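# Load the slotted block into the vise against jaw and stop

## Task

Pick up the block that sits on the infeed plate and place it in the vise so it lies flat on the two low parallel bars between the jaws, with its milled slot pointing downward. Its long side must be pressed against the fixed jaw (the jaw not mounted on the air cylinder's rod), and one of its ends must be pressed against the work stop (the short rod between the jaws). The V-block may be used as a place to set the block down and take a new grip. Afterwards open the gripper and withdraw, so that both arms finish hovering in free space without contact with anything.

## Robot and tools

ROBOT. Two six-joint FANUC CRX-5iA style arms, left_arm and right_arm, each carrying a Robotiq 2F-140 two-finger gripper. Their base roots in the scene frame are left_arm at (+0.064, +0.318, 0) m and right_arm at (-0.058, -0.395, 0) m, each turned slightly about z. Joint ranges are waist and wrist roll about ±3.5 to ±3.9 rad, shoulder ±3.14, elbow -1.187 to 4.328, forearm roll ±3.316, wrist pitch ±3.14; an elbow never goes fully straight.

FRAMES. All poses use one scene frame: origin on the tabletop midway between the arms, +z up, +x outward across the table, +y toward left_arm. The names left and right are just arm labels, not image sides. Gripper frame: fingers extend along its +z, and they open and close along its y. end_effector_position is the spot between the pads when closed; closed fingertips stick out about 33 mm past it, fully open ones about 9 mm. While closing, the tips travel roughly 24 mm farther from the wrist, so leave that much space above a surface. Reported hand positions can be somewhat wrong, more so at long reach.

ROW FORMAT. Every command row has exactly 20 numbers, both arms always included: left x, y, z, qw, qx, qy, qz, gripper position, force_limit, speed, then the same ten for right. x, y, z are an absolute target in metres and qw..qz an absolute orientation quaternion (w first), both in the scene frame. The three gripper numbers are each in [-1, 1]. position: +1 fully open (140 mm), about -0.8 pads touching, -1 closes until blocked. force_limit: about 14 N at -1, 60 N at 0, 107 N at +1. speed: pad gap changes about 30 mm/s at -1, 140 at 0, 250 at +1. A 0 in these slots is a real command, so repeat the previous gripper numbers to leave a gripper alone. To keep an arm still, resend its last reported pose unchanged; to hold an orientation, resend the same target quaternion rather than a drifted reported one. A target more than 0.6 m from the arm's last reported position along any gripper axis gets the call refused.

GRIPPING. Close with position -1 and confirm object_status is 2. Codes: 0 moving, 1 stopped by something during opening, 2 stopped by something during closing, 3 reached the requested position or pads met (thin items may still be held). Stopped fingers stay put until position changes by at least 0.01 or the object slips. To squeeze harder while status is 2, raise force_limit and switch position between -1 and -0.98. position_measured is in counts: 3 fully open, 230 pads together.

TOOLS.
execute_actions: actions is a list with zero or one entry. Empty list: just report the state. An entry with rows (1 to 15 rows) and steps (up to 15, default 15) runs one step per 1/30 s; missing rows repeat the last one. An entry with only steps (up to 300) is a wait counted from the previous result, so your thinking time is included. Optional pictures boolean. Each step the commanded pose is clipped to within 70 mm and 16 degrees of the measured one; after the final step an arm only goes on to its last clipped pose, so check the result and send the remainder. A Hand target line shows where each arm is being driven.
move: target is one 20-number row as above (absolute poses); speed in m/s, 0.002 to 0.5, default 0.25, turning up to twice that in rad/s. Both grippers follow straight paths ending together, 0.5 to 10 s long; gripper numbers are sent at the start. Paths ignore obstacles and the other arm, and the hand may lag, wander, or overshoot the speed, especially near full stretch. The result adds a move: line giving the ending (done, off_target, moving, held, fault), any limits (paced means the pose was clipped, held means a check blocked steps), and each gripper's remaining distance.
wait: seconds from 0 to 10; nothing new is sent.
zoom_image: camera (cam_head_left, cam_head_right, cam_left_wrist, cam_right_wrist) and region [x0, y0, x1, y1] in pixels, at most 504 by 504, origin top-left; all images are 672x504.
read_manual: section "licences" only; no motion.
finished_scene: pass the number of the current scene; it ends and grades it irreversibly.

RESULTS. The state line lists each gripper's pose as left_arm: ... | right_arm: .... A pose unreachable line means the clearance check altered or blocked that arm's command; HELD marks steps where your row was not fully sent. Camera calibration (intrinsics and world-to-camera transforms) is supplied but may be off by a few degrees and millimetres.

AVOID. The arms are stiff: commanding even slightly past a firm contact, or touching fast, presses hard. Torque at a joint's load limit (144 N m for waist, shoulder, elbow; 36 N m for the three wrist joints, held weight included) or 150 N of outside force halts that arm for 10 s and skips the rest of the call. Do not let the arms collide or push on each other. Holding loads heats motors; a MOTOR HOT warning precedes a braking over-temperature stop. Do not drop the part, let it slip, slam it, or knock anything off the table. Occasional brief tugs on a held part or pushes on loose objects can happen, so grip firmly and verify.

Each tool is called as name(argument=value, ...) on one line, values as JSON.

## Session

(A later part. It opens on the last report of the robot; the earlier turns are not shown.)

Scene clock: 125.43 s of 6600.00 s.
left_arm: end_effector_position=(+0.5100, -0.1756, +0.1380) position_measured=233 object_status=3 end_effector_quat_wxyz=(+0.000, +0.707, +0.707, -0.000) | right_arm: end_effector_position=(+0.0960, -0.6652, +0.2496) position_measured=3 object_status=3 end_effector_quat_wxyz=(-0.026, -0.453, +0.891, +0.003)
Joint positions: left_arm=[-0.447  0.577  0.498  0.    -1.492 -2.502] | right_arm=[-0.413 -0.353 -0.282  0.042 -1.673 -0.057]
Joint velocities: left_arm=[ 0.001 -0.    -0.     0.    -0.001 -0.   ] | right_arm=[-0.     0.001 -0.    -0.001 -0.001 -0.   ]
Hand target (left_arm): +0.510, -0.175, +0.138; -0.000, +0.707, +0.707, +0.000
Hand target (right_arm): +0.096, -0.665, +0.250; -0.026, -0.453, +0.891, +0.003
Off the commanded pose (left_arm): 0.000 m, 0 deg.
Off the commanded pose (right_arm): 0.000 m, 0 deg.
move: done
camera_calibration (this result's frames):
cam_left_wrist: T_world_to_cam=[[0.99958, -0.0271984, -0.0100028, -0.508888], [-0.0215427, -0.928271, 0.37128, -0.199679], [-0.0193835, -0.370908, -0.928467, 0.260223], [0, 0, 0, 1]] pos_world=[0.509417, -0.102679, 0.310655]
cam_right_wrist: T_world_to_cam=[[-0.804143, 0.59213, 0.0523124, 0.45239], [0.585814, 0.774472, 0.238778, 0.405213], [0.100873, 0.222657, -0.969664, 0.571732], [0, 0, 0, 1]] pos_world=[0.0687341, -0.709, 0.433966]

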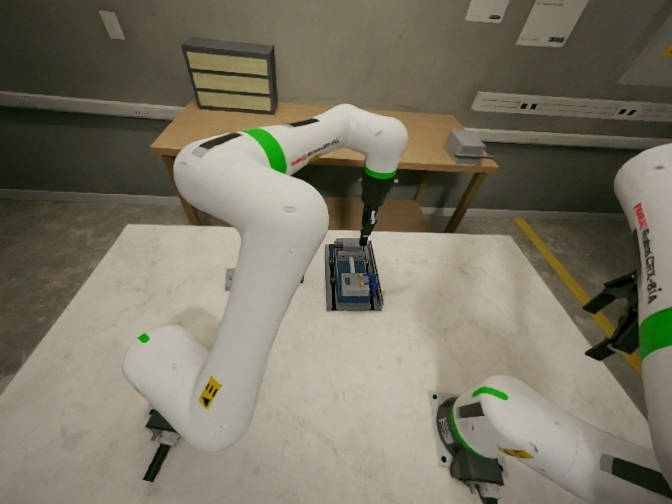

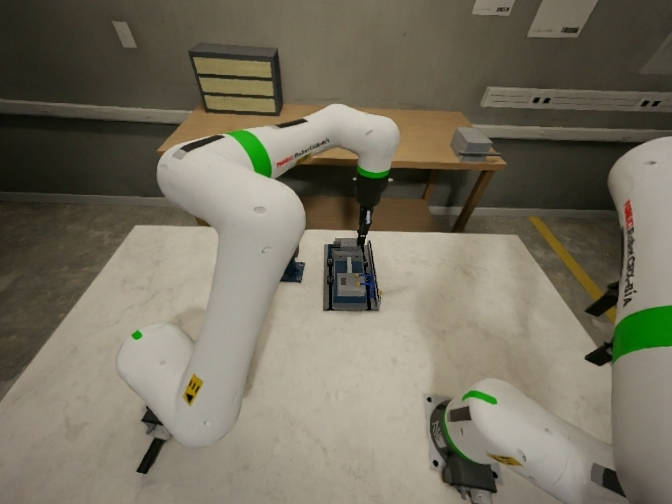

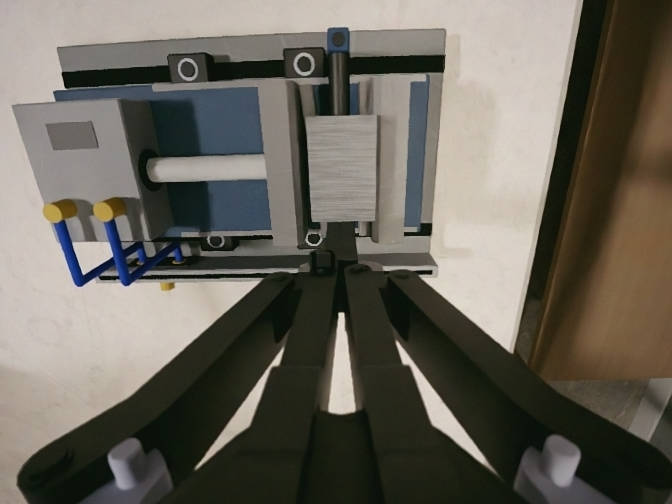

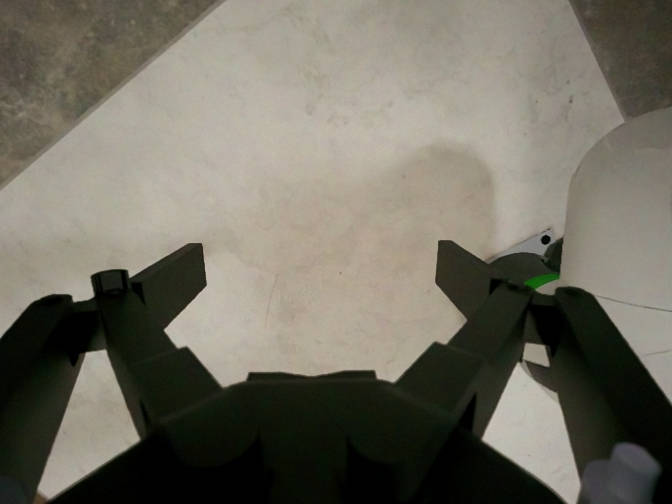

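move(target=[0.5105,-0.1747,0.138,0,0.707,0.707,0,-1,0,0,0.096,-0.6652,0.2496,-0.026,-0.453,0.891,0.003,1,0,0], speed=0.002)

move(target=[0.51,-0.183,0.138,0,0.707,0.707,0,-1,0,0,0.096,-0.6652,0.2496,-0.026,-0.453,0.891,0.003,1,0,0], speed=0.03)

move(target=[0.472,-0.183,0.139,0,0.707,0.707,0,-1,0,0,0.096,-0.6652,0.2496,-0.026,-0.453,0.891,0.003,1,0,0], speed=0.05)

move(target=[0.474,-0.14,0.139,0,0.707,0.707,0,-1,0,0,0.096,-0.6652,0.2496,-0.026,-0.453,0.891,0.003,1,0,0], speed=0.05)

zoom_image(camera="cam_left_wrist", region=[300,120,500,300])

Scene clock: 133.87 s of 6600.00 s.
left_arm: end_effector_position=(+0.5104, -0.1748, +0.1380) position_measured=233 object_status=3 end_effector_quat_wxyz=(+0.000, +0.707, +0.707, -0.000) | right_arm: end_effector_position=(+0.0960, -0.6652, +0.2496) position_measured=3 object_status=3 end_effector_quat_wxyz=(-0.026, -0.453, +0.891, +0.003)
Joint positions: left_arm=[-0.446  0.577  0.497  0.    -1.491 -2.503] | right_arm=[-0.413 -0.353 -0.282  0.042 -1.673 -0.057]
Joint velocities: left_arm=[ 0.    -0.    -0.001  0.    -0.    -0.   ] | right_arm=[ 0.    -0.     0.001 -0.002  0.001 -0.   ]
Hand target (left_arm): +0.510, -0.175, +0.138; -0.000, +0.707, +0.707, +0.000
Hand target (right_arm): +0.096, -0.665, +0.250; -0.026, -0.453, +0.891, +0.003
Off the commanded pose (left_arm): 0.000 m, 0 deg.
Off the commanded pose (right_arm): 0.000 m, 0 deg.
After step 90, 4.73 s passed at rest.
move: done
camera_calibration (this result's frames):
cam_left_wrist: T_world_to_cam=[[0.999579, -0.0271971, -0.0100636, -0.509343], [-0.0215191, -0.928276, 0.371269, -0.198931], [-0.0194393, -0.370896, -0.928471, 0.260546], [0, 0, 0, 1]] pos_world=[0.509913, -0.10188, 0.31064]
cam_right_wrist: T_world_to_cam=[[-0.804143, 0.592129, 0.0523126, 0.45239], [0.585815, 0.774472, 0.238778, 0.405213], [0.100873, 0.222657, -0.969664, 0.571732], [0, 0, 0, 1]] pos_world=[0.068734, -0.709, 0.433966]

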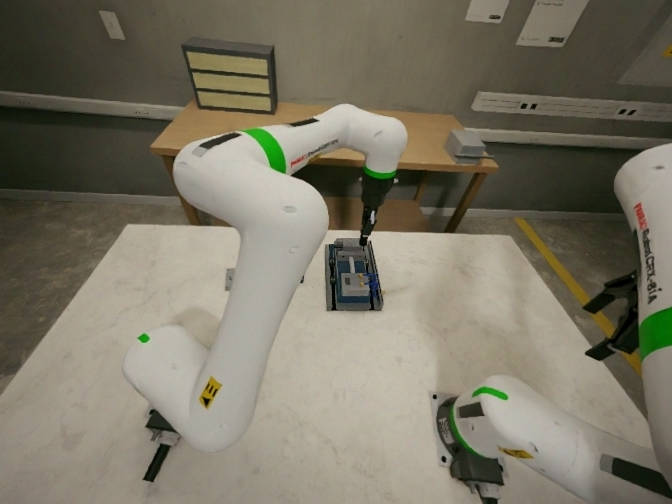

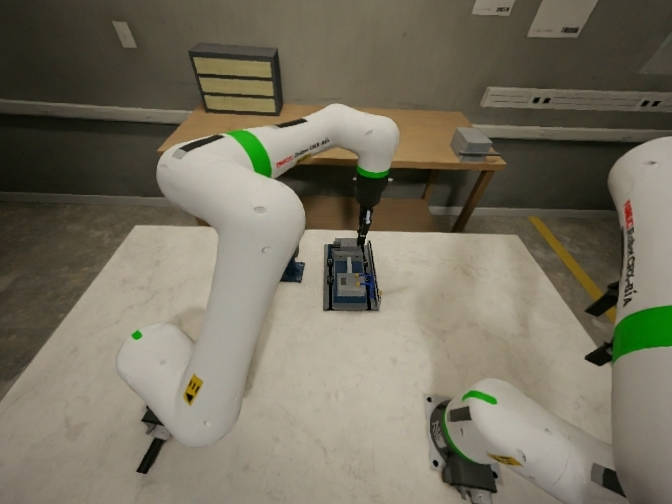

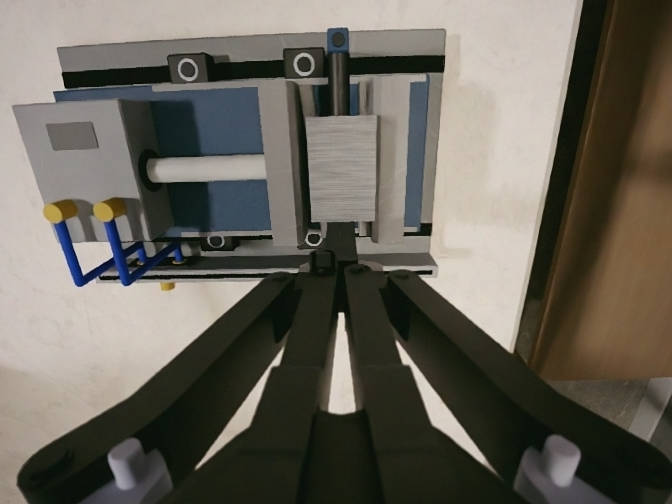

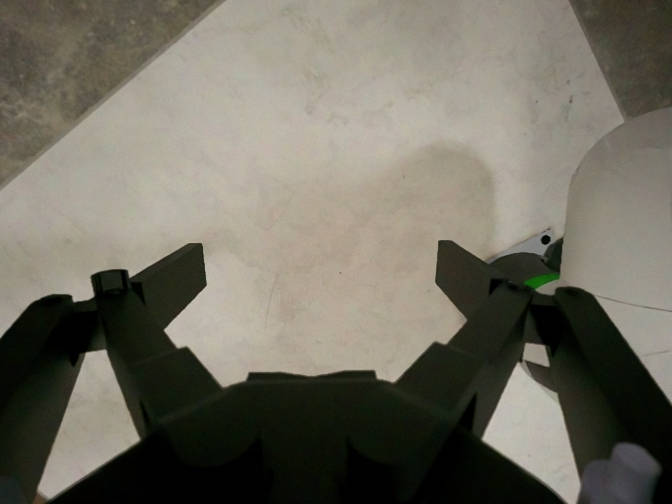

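Scene clock: 134.57 s of 6600.00 s.
left_arm: end_effector_position=(+0.5100, -0.1830, +0.1380) position_measured=233 object_status=3 end_effector_quat_wxyz=(+0.000, +0.707, +0.707, -0.000) | right_arm: end_effector_position=(+0.0960, -0.6652, +0.2496) position_measured=3 object_status=3 end_effector_quat_wxyz=(-0.026, -0.453, +0.891, +0.003)
Joint positions: left_arm=[-0.456  0.593  0.522  0.    -1.5   -2.493] | right_arm=[-0.413 -0.353 -0.282  0.042 -1.673 -0.057]
Joint velocities: left_arm=[-0.     0.001  0.001  0.     0.002 -0.   ] | right_arm=[-0.     0.    -0.    -0.001 -0.     0.   ]
Hand target (left_arm): +0.510, -0.183, +0.138; +0.000, +0.707, +0.707, -0.000
Hand target (right_arm): +0.096, -0.665, +0.250; -0.026, -0.453, +0.891, +0.003
Off the commanded pose (left_arm): 0.000 m, 0 deg.
Off the commanded pose (right_arm): 0.000 m, 0 deg.
move: done
camera_calibration (this result's frames):
cam_left_wrist: T_world_to_cam=[[0.999582, -0.0271539, -0.00997424, -0.509137], [-0.0215135, -0.928302, 0.371205, -0.2066], [-0.0193388, -0.370835, -0.928497, 0.257447], [0, 0, 0, 1]] pos_world=[0.509458, -0.110141, 0.310652]
cam_right_wrist: T_world_to_cam=[[-0.804143, 0.59213, 0.0523125, 0.45239], [0.585815, 0.774472, 0.238778, 0.405213], [0.100873, 0.222657, -0.969664, 0.571732], [0, 0, 0, 1]] pos_world=[0.0687341, -0.709, 0.433966]

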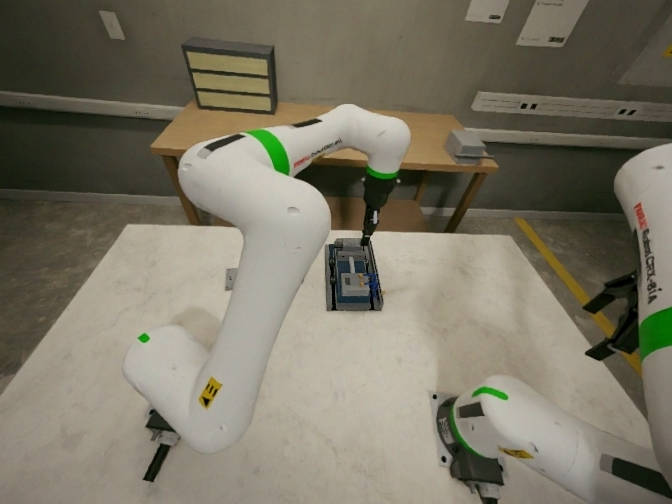

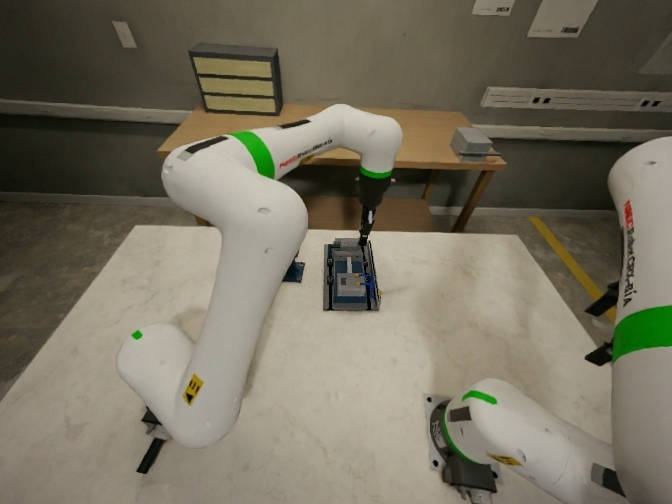

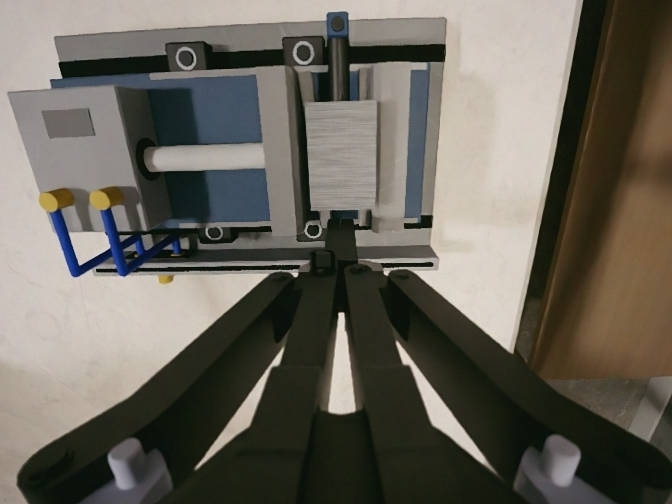

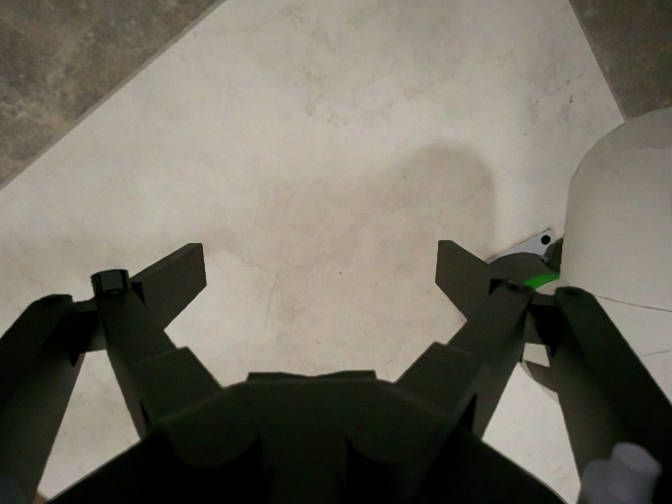

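Scene clock: 135.60 s of 6600.00 s.
left_arm: end_effector_position=(+0.4720, -0.1830, +0.1389) position_measured=233 object_status=3 end_effector_quat_wxyz=(+0.000, +0.707, +0.707, -0.000) | right_arm: end_effector_position=(+0.0960, -0.6652, +0.2496) position_measured=3 object_status=3 end_effector_quat_wxyz=(-0.026, -0.453, +0.891, +0.003)
Joint positions: left_arm=[-0.492  0.524  0.421  0.    -1.467 -2.457] | right_arm=[-0.413 -0.353 -0.282  0.042 -1.673 -0.057]
Joint velocities: left_arm=[-0.    -0.    -0.002 -0.     0.002 -0.   ] | right_arm=[ 0.    -0.     0.     0.001  0.     0.   ]
Hand target (left_arm): +0.472, -0.183, +0.139; +0.000, +0.707, +0.707, -0.000
Hand target (right_arm): +0.096, -0.665, +0.250; -0.026, -0.453, +0.891, +0.003
Off the commanded pose (left_arm): 0.000 m, 0 deg.
Off the commanded pose (right_arm): 0.000 m, 0 deg.
move: done
camera_calibration (this result's frames):
cam_left_wrist: T_world_to_cam=[[0.99958, -0.0272034, -0.00996144, -0.471134], [-0.0215645, -0.928305, 0.371194, -0.20769], [-0.019345, -0.370823, -0.928502, 0.257597], [0, 0, 0, 1]] pos_world=[0.471441, -0.110093, 0.311579]
cam_right_wrist: T_world_to_cam=[[-0.804143, 0.592129, 0.0523123, 0.45239], [0.585814, 0.774472, 0.238778, 0.405213], [0.100873, 0.222657, -0.969664, 0.571732], [0, 0, 0, 1]] pos_world=[0.0687341, -0.709, 0.433966]

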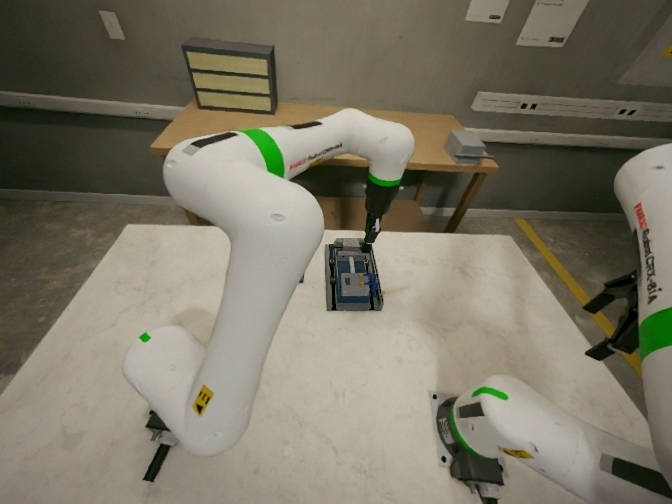

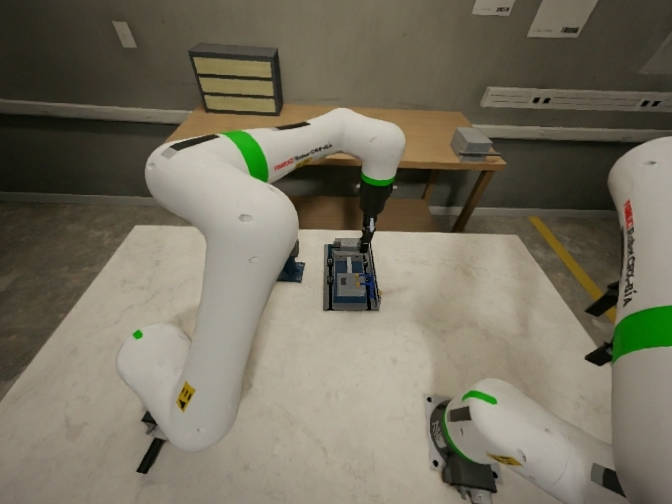

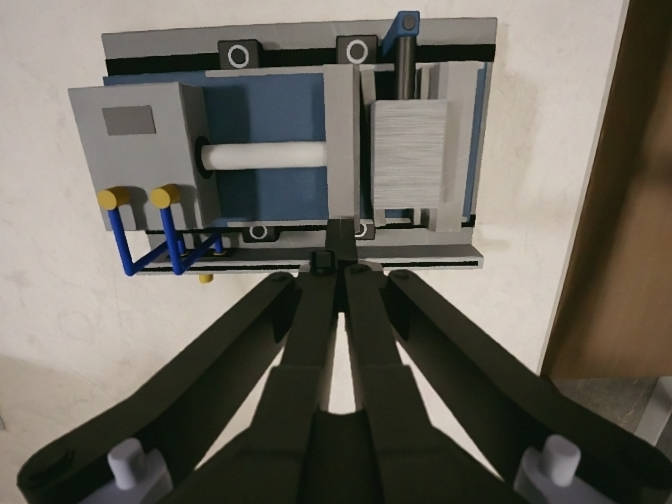

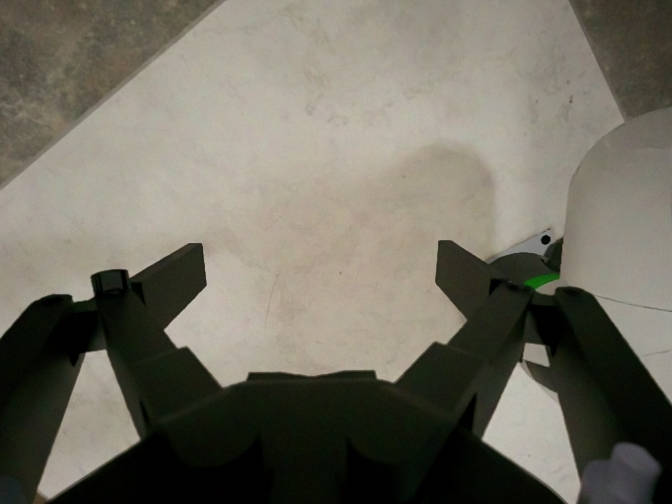

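Scene clock: 136.73 s of 6600.00 s.
left_arm: end_effector_position=(+0.4739, -0.1399, +0.1389) position_measured=233 object_status=3 end_effector_quat_wxyz=(-0.000, +0.707, +0.707, +0.000) | right_arm: end_effector_position=(+0.0960, -0.6652, +0.2496) position_measured=3 object_status=3 end_effector_quat_wxyz=(-0.026, -0.453, +0.891, +0.003)
Joint positions: left_arm=[-0.435  0.441  0.301 -0.    -1.43  -2.514] | right_arm=[-0.413 -0.353 -0.282  0.042 -1.673 -0.057]
Joint velocities: left_arm=[ 0.    -0.001 -0.001  0.     0.001 -0.   ] | right_arm=[-0.     0.001  0.001 -0.     0.    -0.   ]
Hand target (left_arm): +0.474, -0.140, +0.139; -0.000, +0.707, +0.707, +0.000
Hand target (right_arm): +0.096, -0.665, +0.250; -0.026, -0.453, +0.891, +0.003
Off the commanded pose (left_arm): 0.000 m, 0 deg.
Off the commanded pose (right_arm): 0.000 m, 0 deg.
move: done
camera_calibration (this result's frames):
cam_left_wrist: T_world_to_cam=[[0.999579, -0.0272581, -0.00993558, -0.471912], [-0.0216297, -0.928397, 0.37096, -0.167655], [-0.0193358, -0.370589, -0.928596, 0.273609], [0, 0, 0, 1]] pos_world=[0.473378, -0.0671171, 0.311576]
cam_right_wrist: T_world_to_cam=[[-0.804143, 0.59213, 0.0523124, 0.45239], [0.585815, 0.774472, 0.238778, 0.405213], [0.100873, 0.222657, -0.969664, 0.571732], [0, 0, 0, 1]] pos_world=[0.0687341, -0.709, 0.433966]

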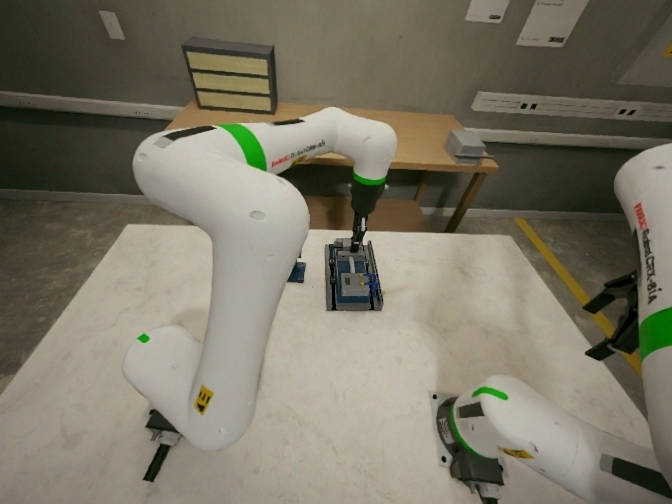

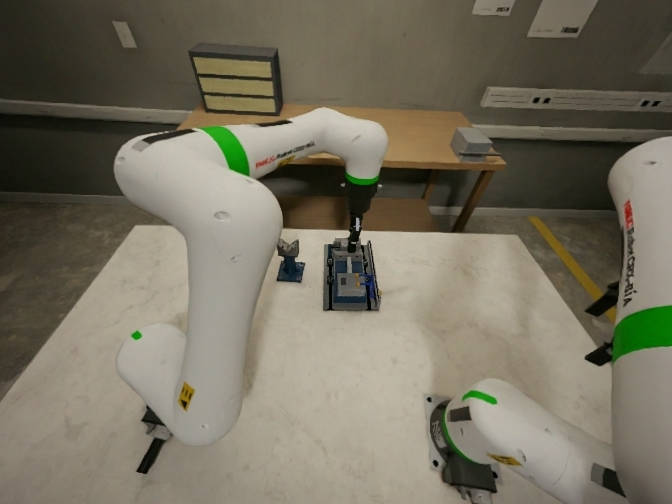

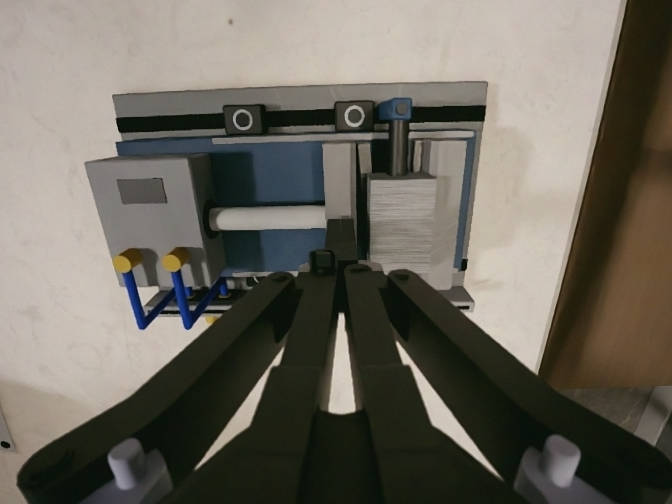

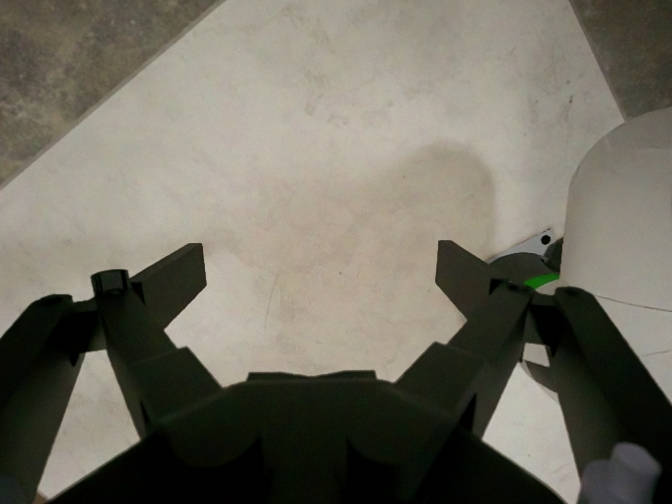

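Region (300, 120, 500, 300) of cam_left_wrist's 672x504 image, scaled by 2.520, with more detail than that image has; it fills the top 454 rows of this view, and the rest is white.

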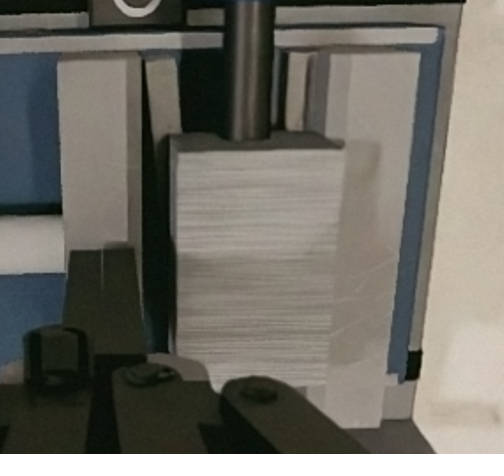

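move(target=[0.484,-0.136,0.139,0,0.707,0.707,0,-1,0,0,0.096,-0.6652,0.2496,-0.026,-0.453,0.891,0.003,1,0,0], speed=0.005)

zoom_image(camera="cam_left_wrist", region=[300,120,500,300])

Scene clock: 141.70 s of 6600.00 s.
left_arm: end_effector_position=(+0.4840, -0.1360, +0.1390) position_measured=233 object_status=3 end_effector_quat_wxyz=(-0.000, +0.707, +0.707, +0.000) | right_arm: end_effector_position=(+0.0960, -0.6652, +0.2496) position_measured=3 object_status=3 end_effector_quat_wxyz=(-0.026, -0.453, +0.891, +0.003)
Joint positions: left_arm=[-0.42   0.451  0.315 -0.    -1.434 -2.529] | right_arm=[-0.413 -0.353 -0.282  0.042 -1.673 -0.057]
Joint velocities: left_arm=[ 0.    -0.001  0.001  0.    -0.001 -0.   ] | right_arm=[ 0.     0.     0.001  0.001 -0.     0.   ]
Hand target (left_arm): +0.484, -0.136, +0.139; -0.000, +0.707, +0.707, +0.000
Hand target (right_arm): +0.096, -0.665, +0.250; -0.026, -0.453, +0.891, +0.003
Off the commanded pose (left_arm): 0.000 m, 0 deg.
Off the commanded pose (right_arm): 0.000 m, 0 deg.
move: done
camera_calibration (this result's frames):
cam_left_wrist: T_world_to_cam=[[0.999581, -0.0271724, -0.0099675, -0.481846], [-0.0215348, -0.928333, 0.371126, -0.163872], [-0.0193375, -0.370756, -0.928529, 0.275308], [0, 0, 0, 1]] pos_world=[0.483439, -0.0631489, 0.311646]
cam_right_wrist: T_world_to_cam=[[-0.804143, 0.59213, 0.0523117, 0.45239], [0.585814, 0.774472, 0.238778, 0.405213], [0.100874, 0.222657, -0.969664, 0.571732], [0, 0, 0, 1]] pos_world=[0.0687339, -0.709, 0.433967]

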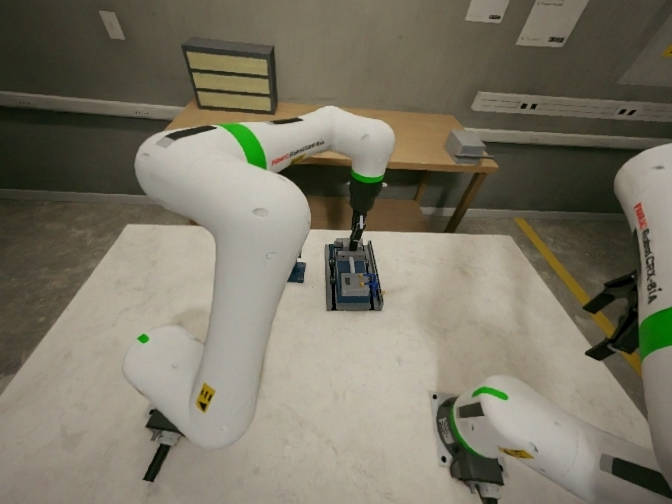

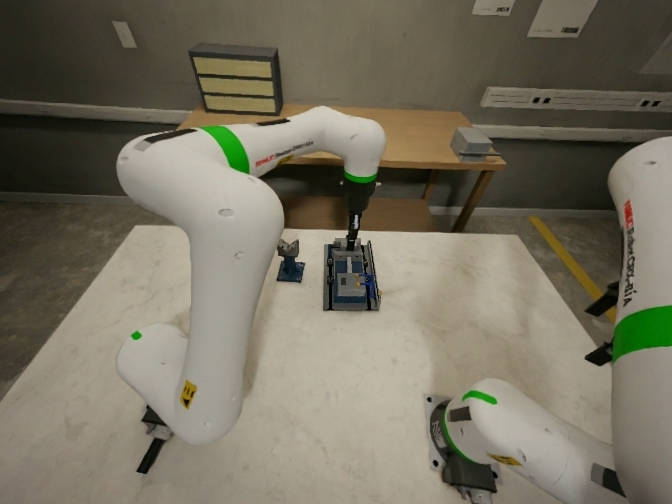

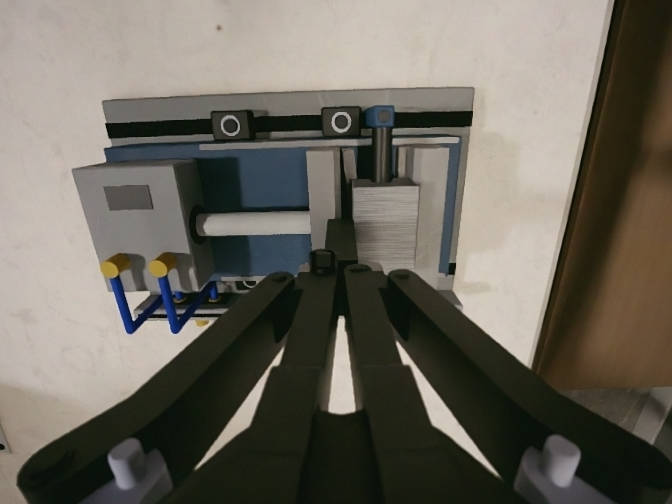

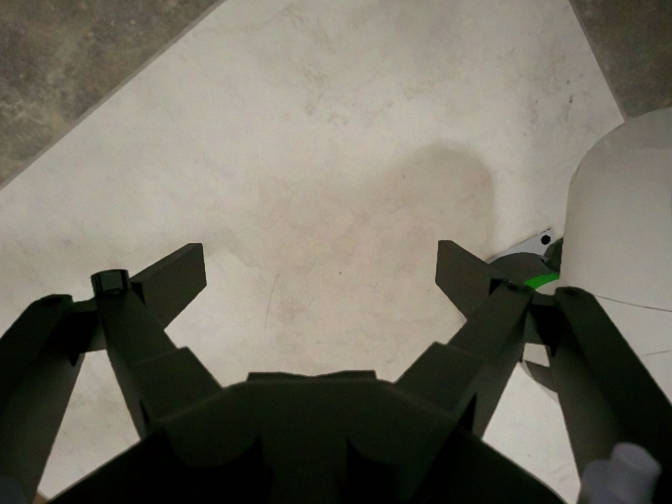

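Region (300, 120, 500, 300) of cam_left_wrist's 672x504 image, scaled by 2.520, with more detail than that image has; it fills the top 454 rows of this view, and the rest is white.

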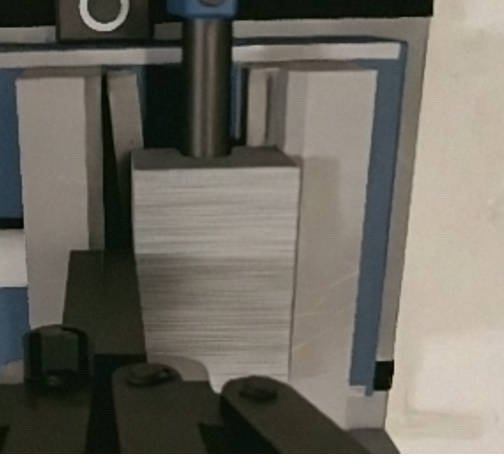

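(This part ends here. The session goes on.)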